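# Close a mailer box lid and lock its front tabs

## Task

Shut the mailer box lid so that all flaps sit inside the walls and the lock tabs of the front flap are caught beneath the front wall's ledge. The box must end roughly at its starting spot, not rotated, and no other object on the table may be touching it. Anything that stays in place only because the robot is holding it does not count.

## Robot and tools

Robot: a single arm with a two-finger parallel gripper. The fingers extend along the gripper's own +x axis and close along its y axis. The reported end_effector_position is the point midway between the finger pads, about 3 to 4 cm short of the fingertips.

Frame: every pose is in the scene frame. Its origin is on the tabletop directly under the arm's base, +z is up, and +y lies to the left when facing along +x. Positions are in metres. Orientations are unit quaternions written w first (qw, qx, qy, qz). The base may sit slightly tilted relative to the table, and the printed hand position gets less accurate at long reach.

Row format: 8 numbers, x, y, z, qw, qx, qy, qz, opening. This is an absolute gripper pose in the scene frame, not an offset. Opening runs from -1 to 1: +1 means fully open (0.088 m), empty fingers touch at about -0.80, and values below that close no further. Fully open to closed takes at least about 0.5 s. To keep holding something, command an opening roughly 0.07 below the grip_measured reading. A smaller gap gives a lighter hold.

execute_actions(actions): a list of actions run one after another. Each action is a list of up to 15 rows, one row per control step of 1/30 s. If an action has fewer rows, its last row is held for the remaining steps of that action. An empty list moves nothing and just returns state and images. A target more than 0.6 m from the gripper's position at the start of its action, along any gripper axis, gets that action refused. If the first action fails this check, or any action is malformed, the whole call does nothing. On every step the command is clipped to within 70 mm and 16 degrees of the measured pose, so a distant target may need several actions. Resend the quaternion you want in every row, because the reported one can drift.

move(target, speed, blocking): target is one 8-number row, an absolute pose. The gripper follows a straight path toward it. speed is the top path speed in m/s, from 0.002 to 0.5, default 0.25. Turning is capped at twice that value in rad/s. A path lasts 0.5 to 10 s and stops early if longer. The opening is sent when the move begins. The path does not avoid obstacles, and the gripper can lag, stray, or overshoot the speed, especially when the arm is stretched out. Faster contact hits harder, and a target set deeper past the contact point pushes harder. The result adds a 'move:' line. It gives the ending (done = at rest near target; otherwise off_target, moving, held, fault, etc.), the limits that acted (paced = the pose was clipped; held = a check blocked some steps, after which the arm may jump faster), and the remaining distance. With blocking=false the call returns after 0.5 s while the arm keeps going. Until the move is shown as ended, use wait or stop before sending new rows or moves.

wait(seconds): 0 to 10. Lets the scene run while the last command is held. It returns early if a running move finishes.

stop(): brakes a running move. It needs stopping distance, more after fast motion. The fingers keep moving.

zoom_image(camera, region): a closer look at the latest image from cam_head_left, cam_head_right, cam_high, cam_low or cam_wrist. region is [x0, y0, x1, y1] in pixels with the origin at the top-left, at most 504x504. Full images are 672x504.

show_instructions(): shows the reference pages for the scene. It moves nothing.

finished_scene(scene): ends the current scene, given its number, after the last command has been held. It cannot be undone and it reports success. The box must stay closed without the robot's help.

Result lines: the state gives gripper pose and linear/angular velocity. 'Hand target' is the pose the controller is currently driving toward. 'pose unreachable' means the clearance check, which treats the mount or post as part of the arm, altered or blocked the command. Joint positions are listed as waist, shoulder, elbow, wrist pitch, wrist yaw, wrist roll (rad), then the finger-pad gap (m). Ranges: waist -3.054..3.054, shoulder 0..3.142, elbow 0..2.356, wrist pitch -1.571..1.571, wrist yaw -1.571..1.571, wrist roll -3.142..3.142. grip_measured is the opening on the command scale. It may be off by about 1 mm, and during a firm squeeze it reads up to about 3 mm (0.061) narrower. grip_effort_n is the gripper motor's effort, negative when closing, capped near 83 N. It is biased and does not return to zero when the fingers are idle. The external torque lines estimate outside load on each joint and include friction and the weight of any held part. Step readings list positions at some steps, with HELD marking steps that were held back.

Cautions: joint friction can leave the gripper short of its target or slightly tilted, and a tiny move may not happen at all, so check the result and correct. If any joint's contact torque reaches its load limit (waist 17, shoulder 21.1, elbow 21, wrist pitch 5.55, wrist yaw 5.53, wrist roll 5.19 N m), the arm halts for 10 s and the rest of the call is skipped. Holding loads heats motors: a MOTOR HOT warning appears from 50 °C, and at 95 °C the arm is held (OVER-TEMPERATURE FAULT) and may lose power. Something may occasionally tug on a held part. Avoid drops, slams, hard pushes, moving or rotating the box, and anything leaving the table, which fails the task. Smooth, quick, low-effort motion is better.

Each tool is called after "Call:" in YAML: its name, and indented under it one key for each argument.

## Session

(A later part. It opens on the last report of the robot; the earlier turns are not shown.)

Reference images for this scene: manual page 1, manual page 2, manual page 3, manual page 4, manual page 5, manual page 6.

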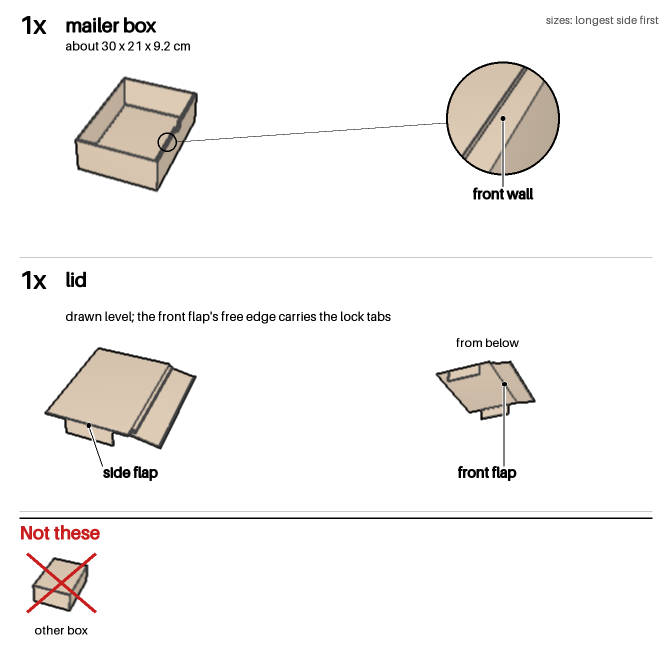

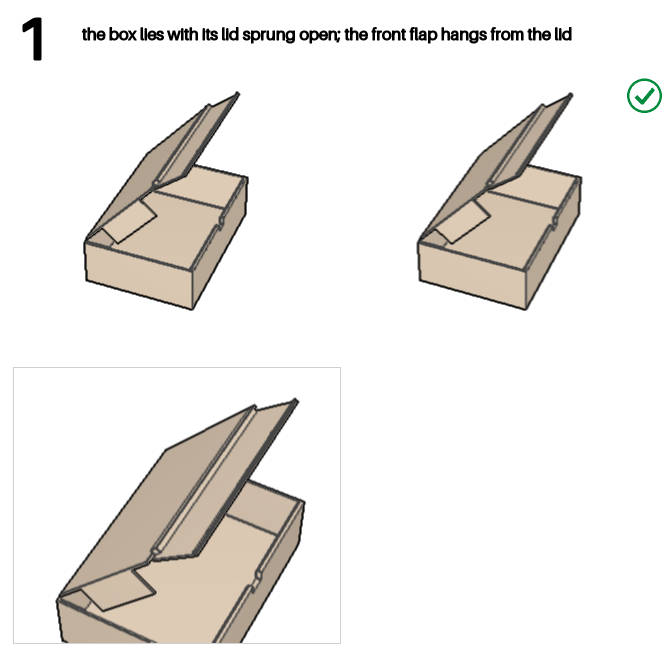

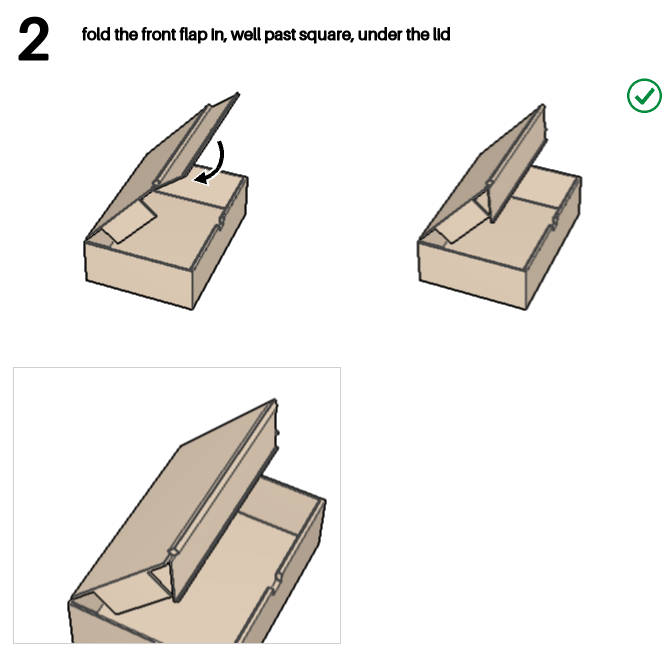

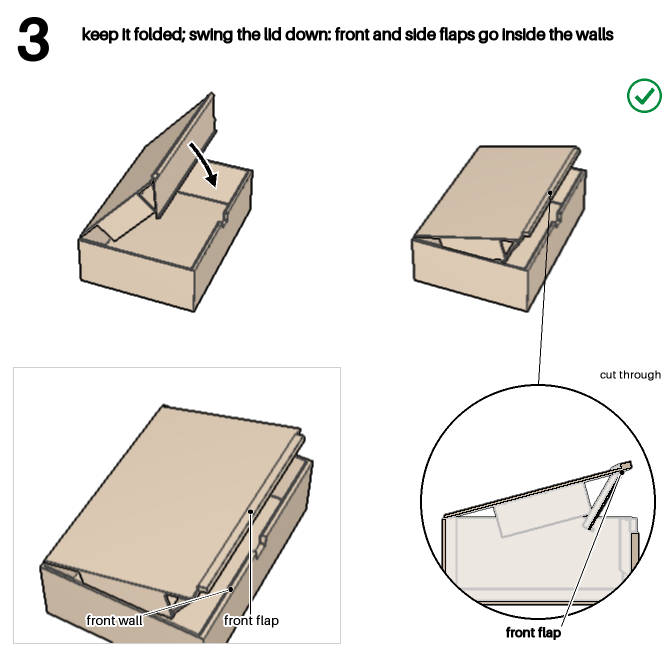

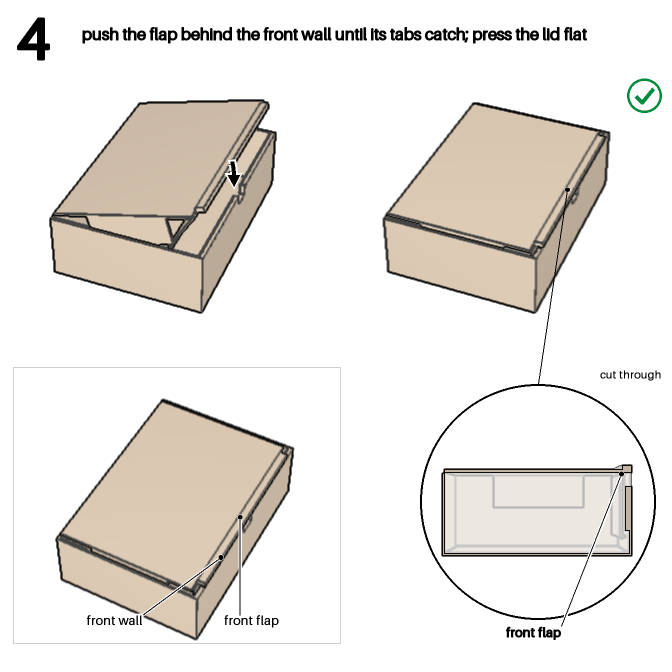

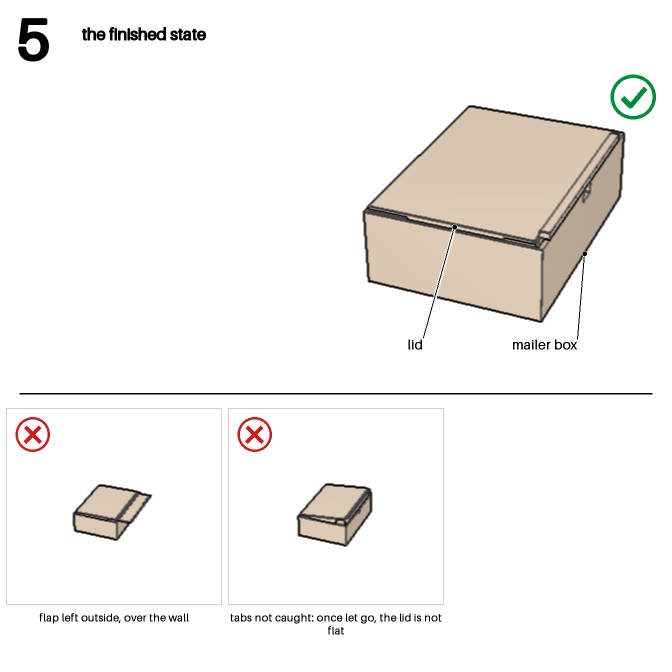

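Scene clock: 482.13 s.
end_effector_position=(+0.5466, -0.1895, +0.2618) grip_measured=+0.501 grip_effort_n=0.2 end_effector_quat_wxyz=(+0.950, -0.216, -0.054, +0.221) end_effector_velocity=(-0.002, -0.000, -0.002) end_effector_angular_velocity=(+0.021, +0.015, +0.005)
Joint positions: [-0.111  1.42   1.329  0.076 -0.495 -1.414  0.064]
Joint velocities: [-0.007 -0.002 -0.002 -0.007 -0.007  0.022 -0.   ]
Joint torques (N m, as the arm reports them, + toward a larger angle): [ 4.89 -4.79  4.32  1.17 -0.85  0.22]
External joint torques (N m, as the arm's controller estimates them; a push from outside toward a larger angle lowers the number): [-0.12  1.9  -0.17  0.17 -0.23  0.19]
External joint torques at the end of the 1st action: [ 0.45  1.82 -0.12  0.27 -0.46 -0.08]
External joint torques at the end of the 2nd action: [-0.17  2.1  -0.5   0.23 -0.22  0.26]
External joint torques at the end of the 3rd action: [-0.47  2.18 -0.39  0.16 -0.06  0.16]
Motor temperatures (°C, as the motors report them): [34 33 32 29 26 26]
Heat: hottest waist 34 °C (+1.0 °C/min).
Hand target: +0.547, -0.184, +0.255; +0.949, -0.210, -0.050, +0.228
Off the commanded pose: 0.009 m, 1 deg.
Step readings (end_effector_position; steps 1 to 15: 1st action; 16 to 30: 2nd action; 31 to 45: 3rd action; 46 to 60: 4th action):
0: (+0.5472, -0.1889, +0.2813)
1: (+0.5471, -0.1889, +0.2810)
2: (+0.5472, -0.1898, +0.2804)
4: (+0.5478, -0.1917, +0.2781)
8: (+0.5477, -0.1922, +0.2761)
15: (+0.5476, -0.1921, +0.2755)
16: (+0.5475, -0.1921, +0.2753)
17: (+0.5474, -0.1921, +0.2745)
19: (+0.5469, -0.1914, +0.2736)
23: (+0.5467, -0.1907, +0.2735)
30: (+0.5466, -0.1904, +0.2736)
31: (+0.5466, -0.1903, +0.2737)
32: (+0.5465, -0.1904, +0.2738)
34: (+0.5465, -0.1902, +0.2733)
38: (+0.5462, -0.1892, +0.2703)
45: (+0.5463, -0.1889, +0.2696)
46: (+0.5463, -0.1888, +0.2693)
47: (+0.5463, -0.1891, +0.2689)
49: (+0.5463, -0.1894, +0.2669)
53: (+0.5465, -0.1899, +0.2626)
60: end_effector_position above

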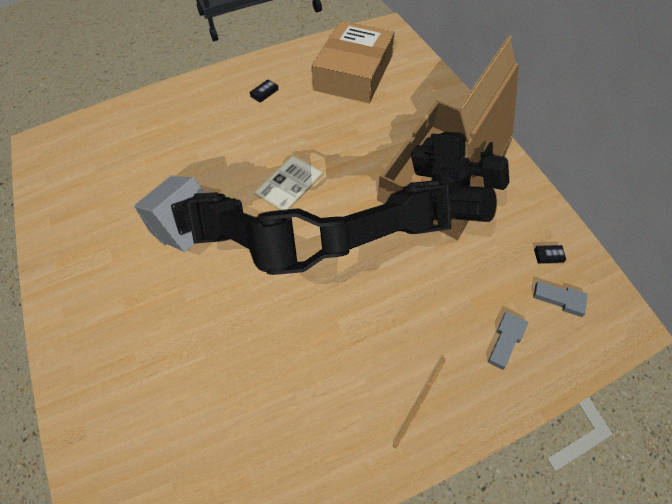

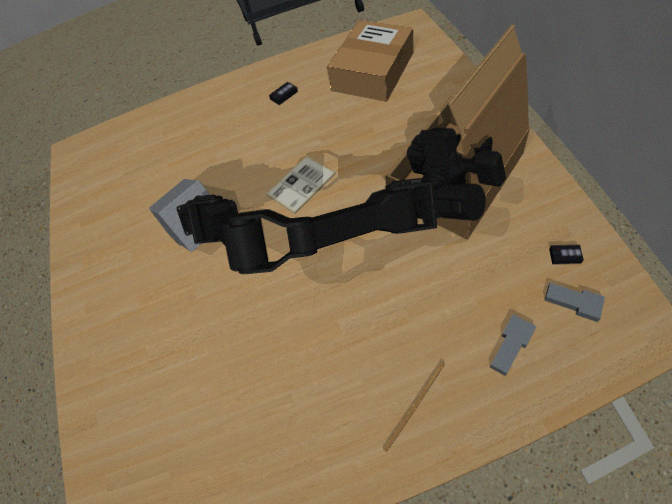

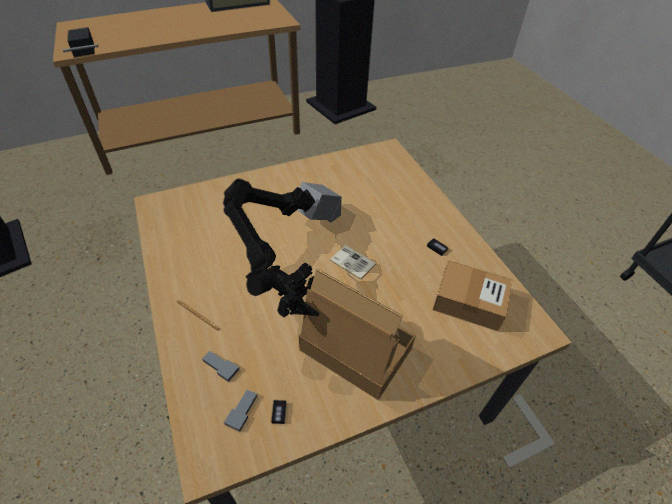

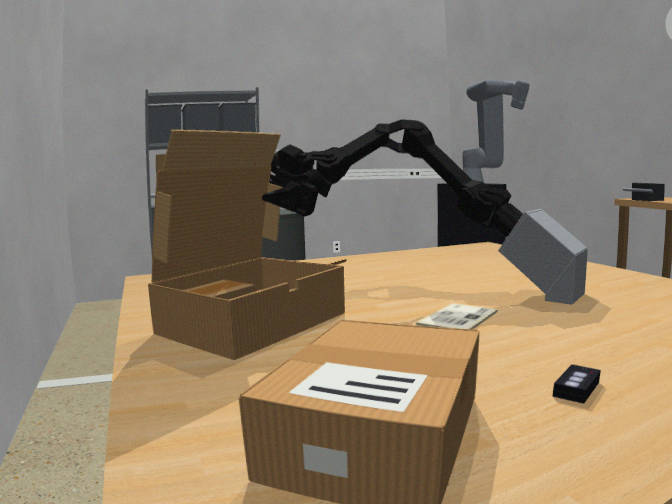

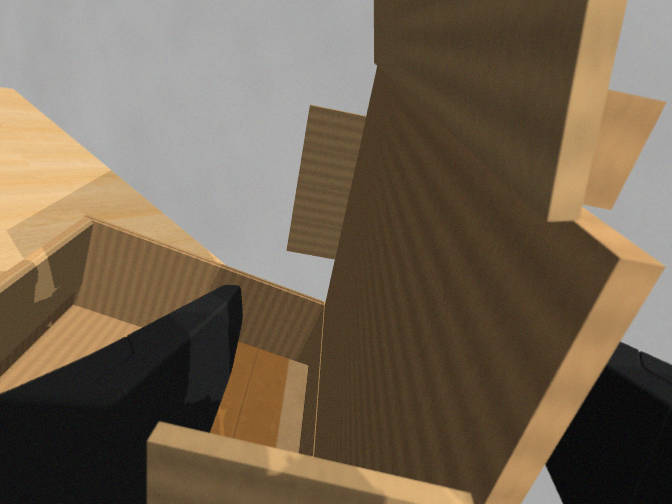

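Call:
move:
  target: [0.545,-0.184,0.285,0.972,0,0,0.233,1]
  speed: 0.15

Call:
move:
  target: [0.46,-0.225,0.29,0.957,0.169,0.04,0.229,1]
  speed: 0.15

Call:
move:
  target: [0.402,-0.120,0.30,0.95,0.21,0.05,0.227,1]

Call:
move:
  target: [0.488,-0.079,0.299,0.95,0.21,0.05,0.227,1]
  speed: 0.08

Call:
move:
  target: [0.497,-0.097,0.295,0.957,0.169,0.04,0.229,1]
  speed: 0.04

Scene clock: 492.73 s.
end_effector_position=(+0.5454, -0.1792, +0.2811) grip_measured=+0.996 grip_effort_n=17.9 end_effector_quat_wxyz=(+0.971, -0.001, +0.001, +0.238) end_effector_velocity=(-0.003, +0.005, -0.004) end_effector_angular_velocity=(+0.012, +0.017, +0.023)
Joint positions: [-0.043  1.404  1.349  0.015 -0.432 -0.976  0.088]
Joint velocities: [-0.002 -0.002 -0.007 -0.022 -0.007  0.007 -0.   ]
Joint torques (N m, as the arm reports them, + toward a larger angle): [ 5.45 -6.25  6.28  0.82 -0.45  0.16]
External joint torques (N m, as the arm's controller estimates them; a push from outside toward a larger angle lowers the number): [ 0.35  0.05  1.77 -0.19  0.17  0.15]
Motor temperatures (°C, as the motors report them): [35 33 32 30 26 26]
Heat: hottest waist 35 °C (+2.0 °C/min).
Hand target: +0.545, -0.184, +0.285; +0.972, -0.000, +0.000, +0.233
Off the commanded pose: 0.006 m, 1 deg.
move: done

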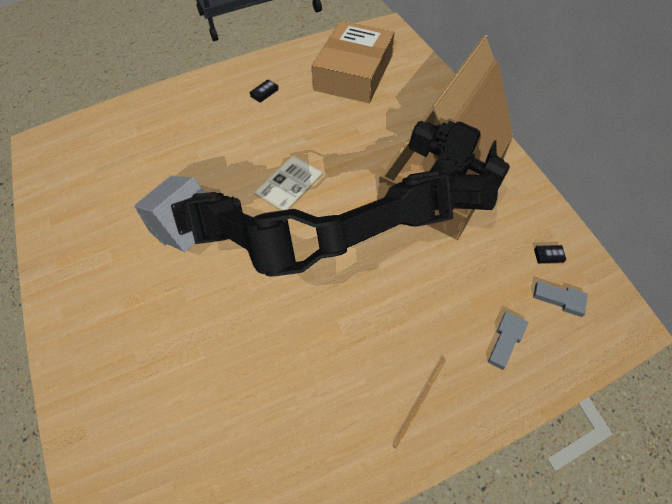

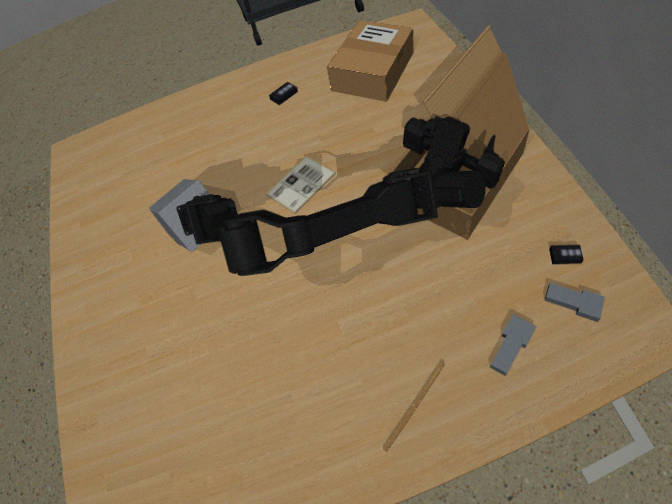

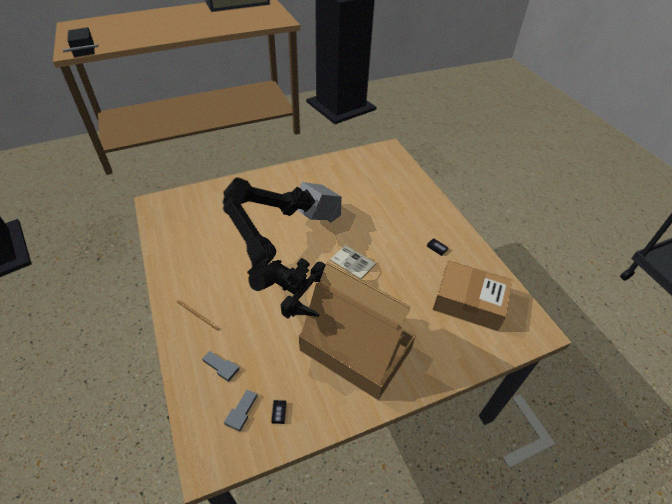

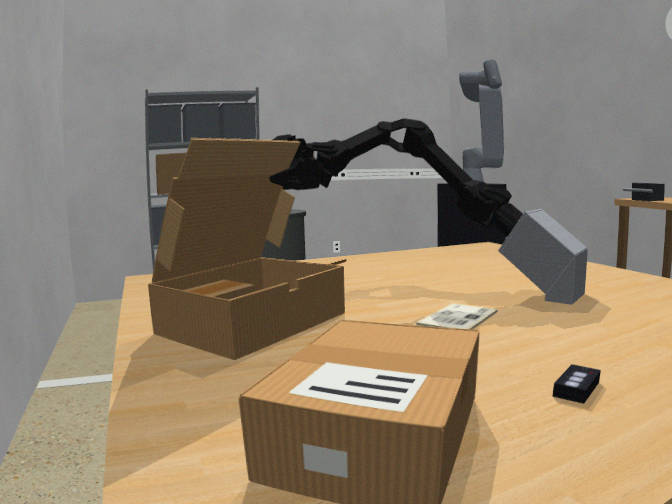

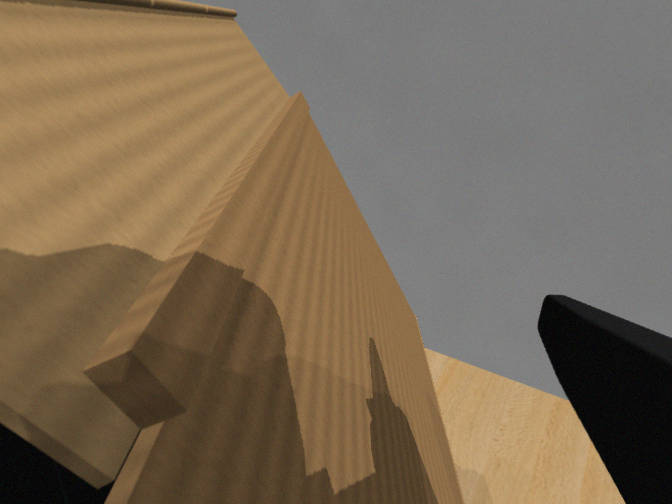

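Scene clock: 494.40 s.
end_effector_position=(+0.4629, -0.2261, +0.2912) grip_measured=+0.996 grip_effort_n=17.9 end_effector_quat_wxyz=(+0.959, +0.166, +0.038, +0.227) end_effector_velocity=(-0.001, -0.001, -0.003) end_effector_angular_velocity=(-0.009, -0.001, -0.005)
Joint positions: [-0.206  1.095  1.179 -0.11  -0.589 -0.63   0.088]
Joint velocities: [-0.012 -0.002 -0.007  0.007 -0.007 -0.007  0.   ]
Joint torques (N m, as the arm reports them, + toward a larger angle): [ 2.91 -6.04  4.6   0.79 -0.83  0.12]
External joint torques (N m, as the arm's controller estimates them; a push from outside toward a larger angle lowers the number): [-0.06 -0.14 -0.29 -0.22 -0.2   0.14]
Motor temperatures (°C, as the motors report them): [35 33 32 30 26 26]
Heat: hottest waist 35 °C (+2.0 °C/min).
Hand target: +0.460, -0.225, +0.290; +0.958, +0.169, +0.040, +0.229
Off the commanded pose: 0.003 m, 1 deg.
move: done

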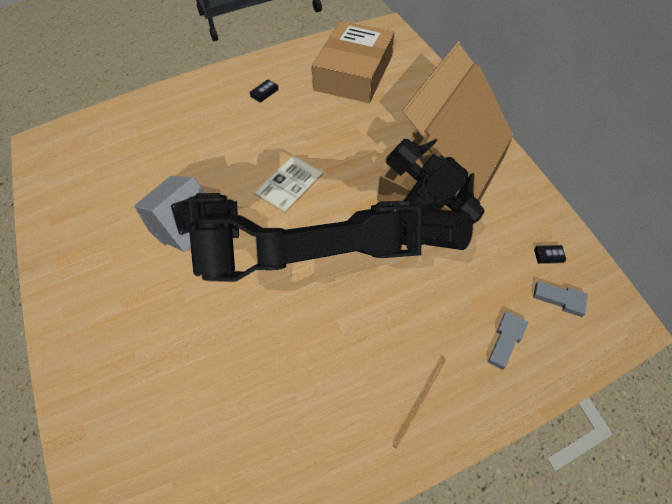

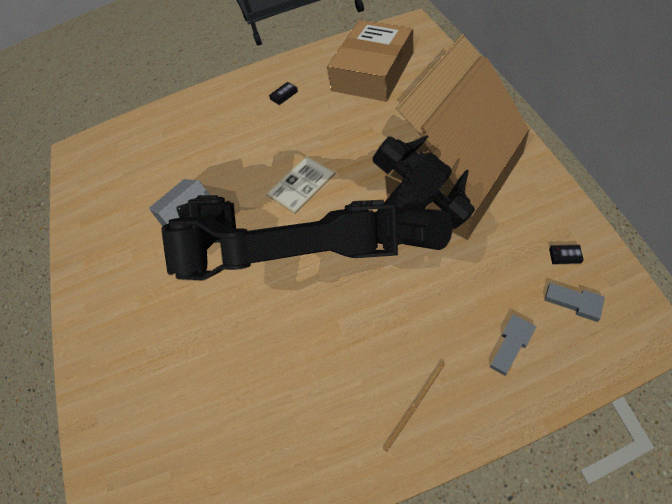

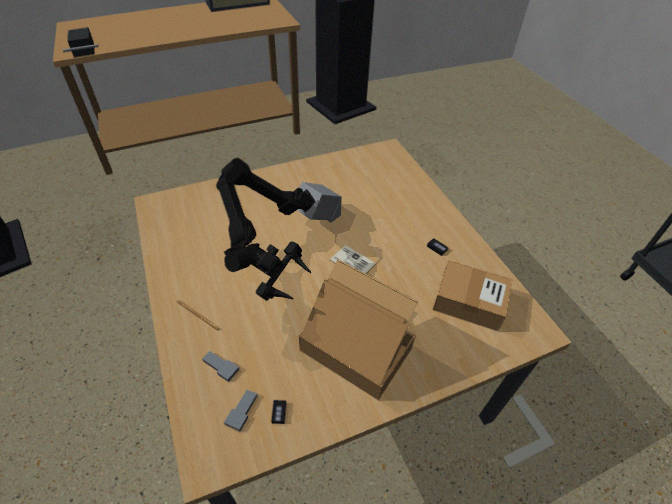

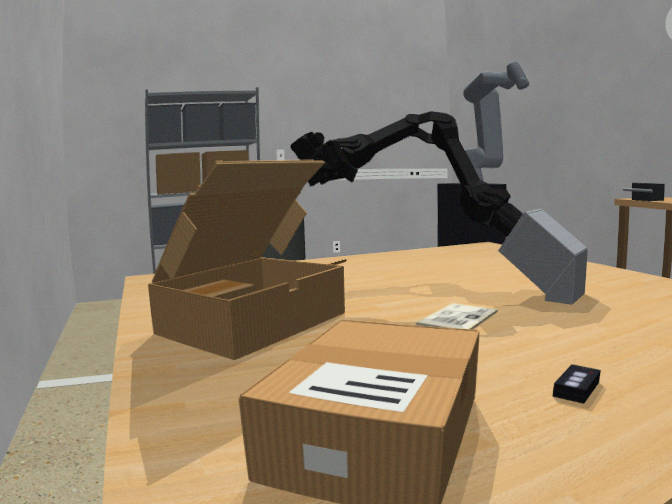

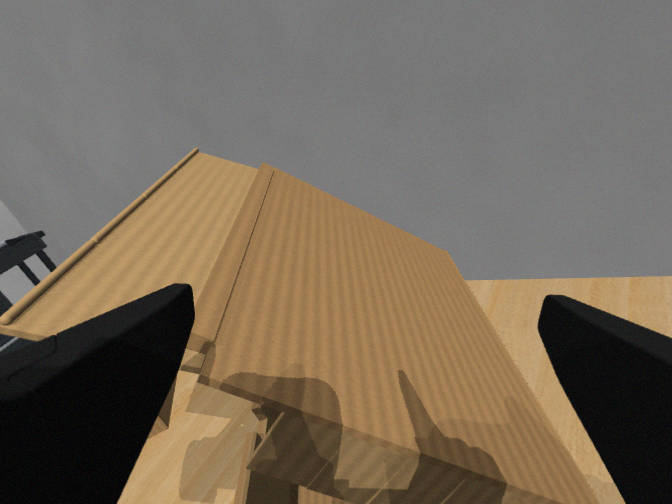

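Scene clock: 495.50 s.
end_effector_position=(+0.4038, -0.1212, +0.3014) grip_measured=+0.996 grip_effort_n=17.4 end_effector_quat_wxyz=(+0.950, +0.208, +0.048, +0.229) end_effector_velocity=(-0.003, +0.005, -0.003) end_effector_angular_velocity=(-0.011, +0.008, +0.000)
Joint positions: [ 0.156  0.865  0.714  0.124 -0.233 -0.534  0.088]
Joint velocities: [ 0.012 -0.007 -0.022  0.007  0.022 -0.007 -0.   ]
Joint torques (N m, as the arm reports them, + toward a larger angle): [ 2.66 -2.61  4.06  1.22 -0.43  0.14]
External joint torques (N m, as the arm's controller estimates them; a push from outside toward a larger angle lowers the number): [ 0.26 -0.23 -0.22  0.19  0.17  0.16]
Motor temperatures (°C, as the motors report them): [34 33 32 30 26 26]
Heat: hottest waist 34 °C (+1.0 °C/min).
Hand target: +0.402, -0.120, +0.300; +0.950, +0.210, +0.050, +0.227
Off the commanded pose: 0.003 m, 0 deg.
move: done

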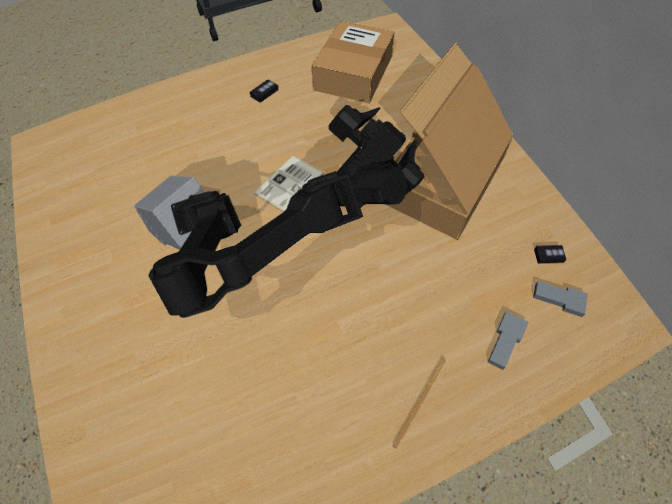

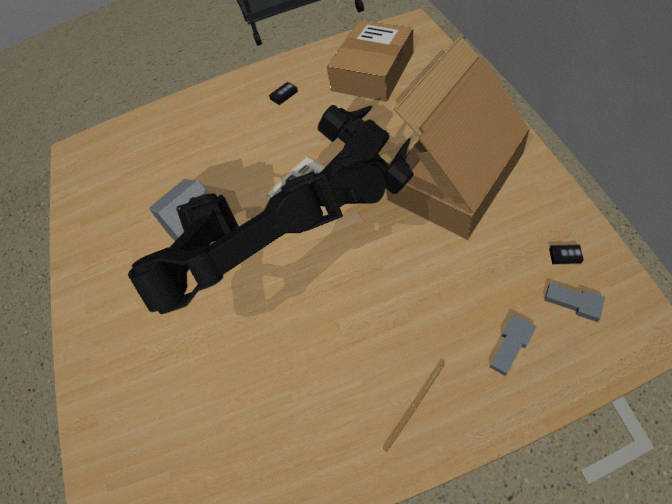

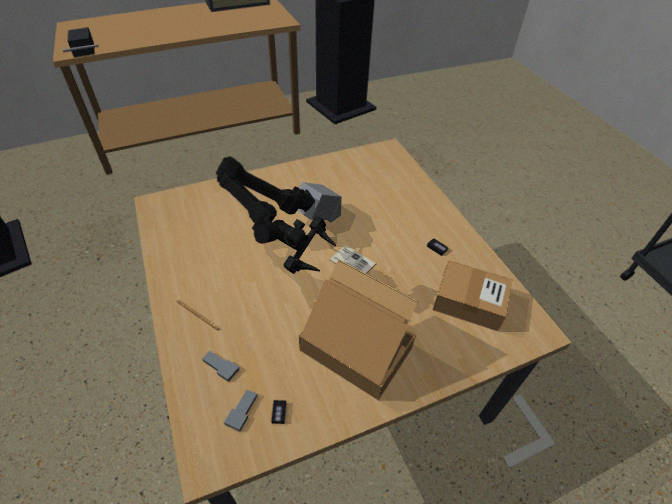

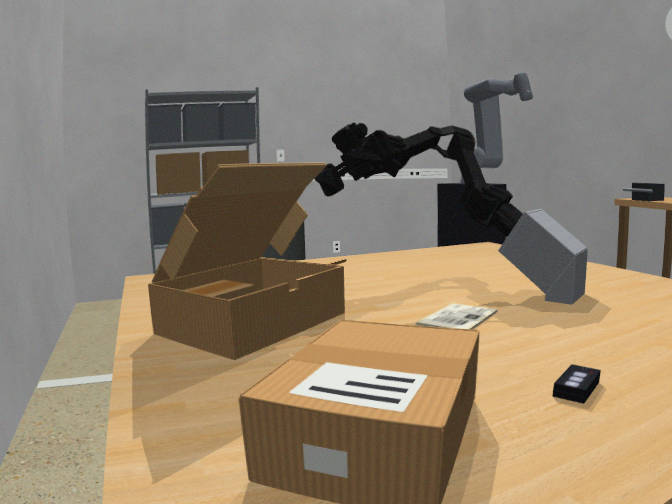

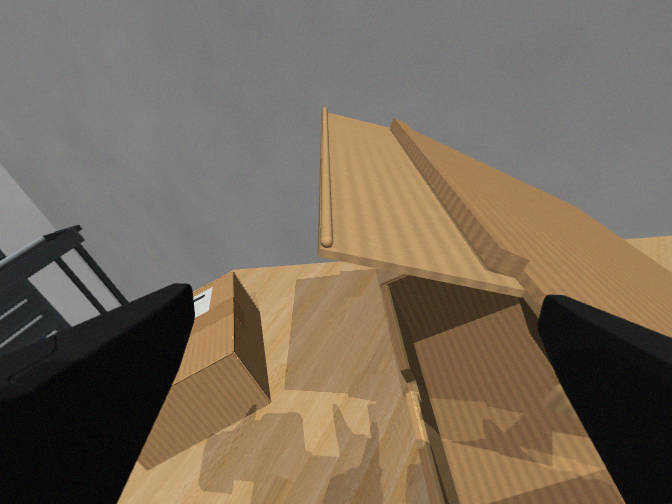

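Scene clock: 497.17 s.
end_effector_position=(+0.4856, -0.0797, +0.2996) grip_measured=+0.996 grip_effort_n=17.4 end_effector_quat_wxyz=(+0.950, +0.208, +0.048, +0.229) end_effector_velocity=(+0.000, +0.004, -0.002) end_effector_angular_velocity=(-0.007, +0.006, +0.021)
Joint positions: [ 0.232  1.263  0.897  0.34  -0.158 -0.531  0.088]
Joint velocities: [-0.002  0.007  0.007 -0.022 -0.007 -0.007 -0.   ]
Joint torques (N m, as the arm reports them, + toward a larger angle): [ 4.9  -2.2   5.67  1.23 -0.42  0.15]
External joint torques (N m, as the arm's controller estimates them; a push from outside toward a larger angle lowers the number): [0.27 1.45 1.5  0.18 0.19 0.16]
Motor temperatures (°C, as the motors report them): [34 33 32 30 26 26]
Heat: hottest waist 34 °C (+1.0 °C/min).
Hand target: +0.488, -0.079, +0.299; +0.950, +0.210, +0.050, +0.227
Off the commanded pose: 0.003 m, 0 deg.
move: done

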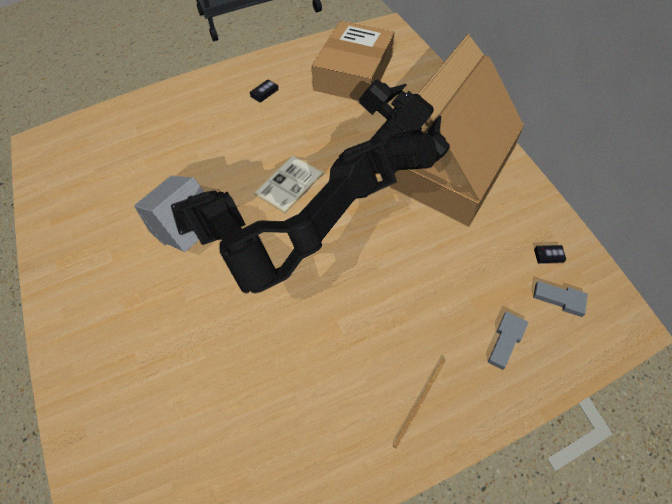

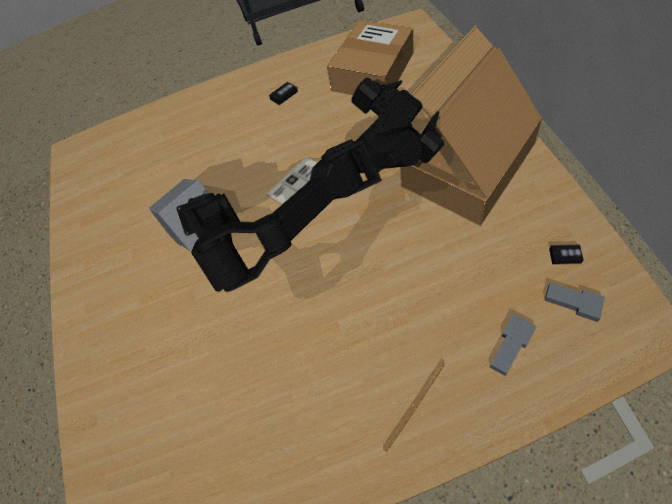

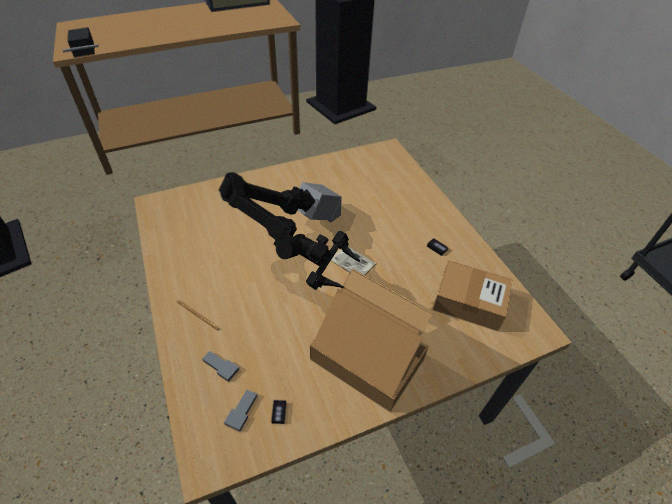

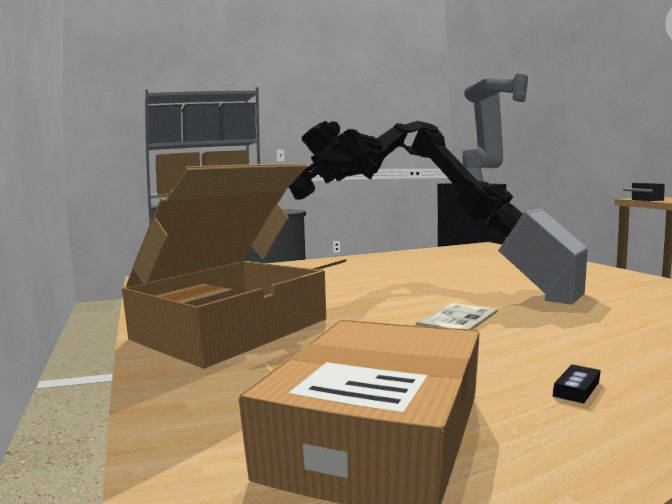

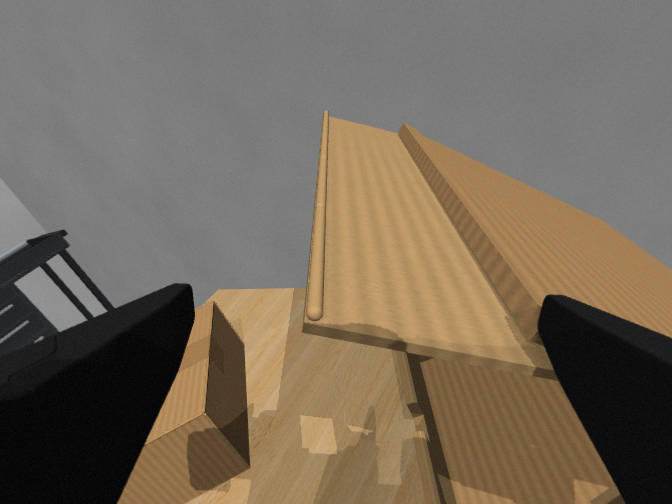

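Scene clock: 498.50 s.
end_effector_position=(+0.4953, -0.0979, +0.2968) grip_measured=+0.996 grip_effort_n=17.4 end_effector_quat_wxyz=(+0.958, +0.171, +0.039, +0.227) end_effector_velocity=(+0.001, -0.001, +0.001) end_effector_angular_velocity=(-0.014, -0.025, +0.002)
Joint positions: [ 0.182  1.27   0.958  0.292 -0.203 -0.609  0.088]
Joint velocities: [-0.007  0.002  0.002  0.007 -0.022 -0.022  0.   ]
Joint torques (N m, as the arm reports them, + toward a larger angle): [ 4.51 -2.56  5.74  0.87 -0.86 -0.17]
External joint torques (N m, as the arm's controller estimates them; a push from outside toward a larger angle lowers the number): [-0.19  1.49  1.46 -0.2  -0.25 -0.15]
Motor temperatures (°C, as the motors report them): [34 33 32 30 26 26]
Heat: hottest waist 34 °C (+1.0 °C/min).
Hand target: +0.497, -0.097, +0.295; +0.958, +0.169, +0.040, +0.229
Off the commanded pose: 0.003 m, 0 deg.
move: done

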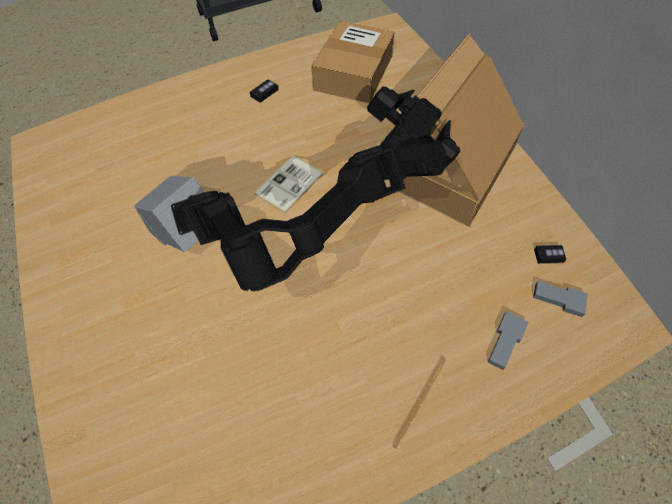

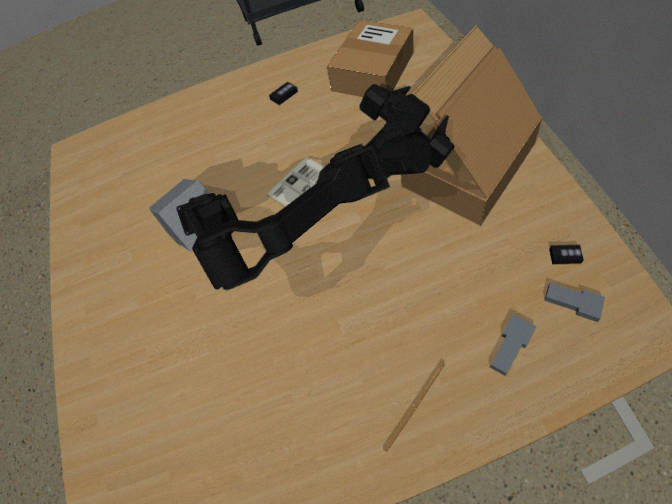

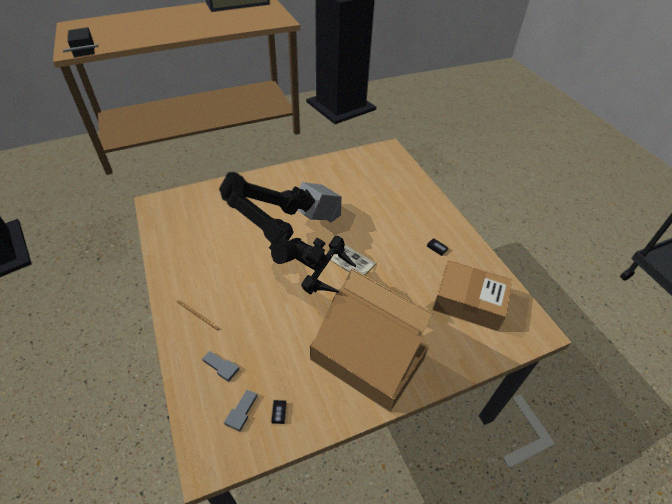

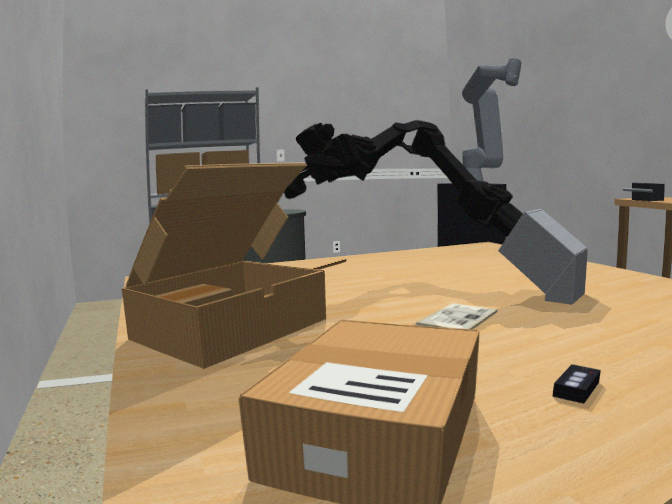

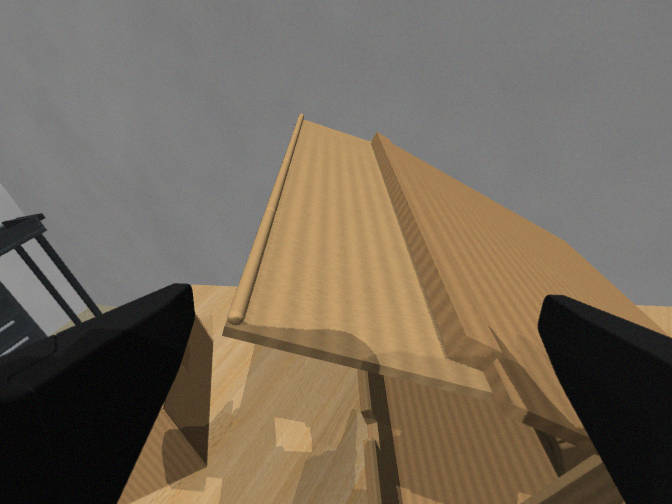

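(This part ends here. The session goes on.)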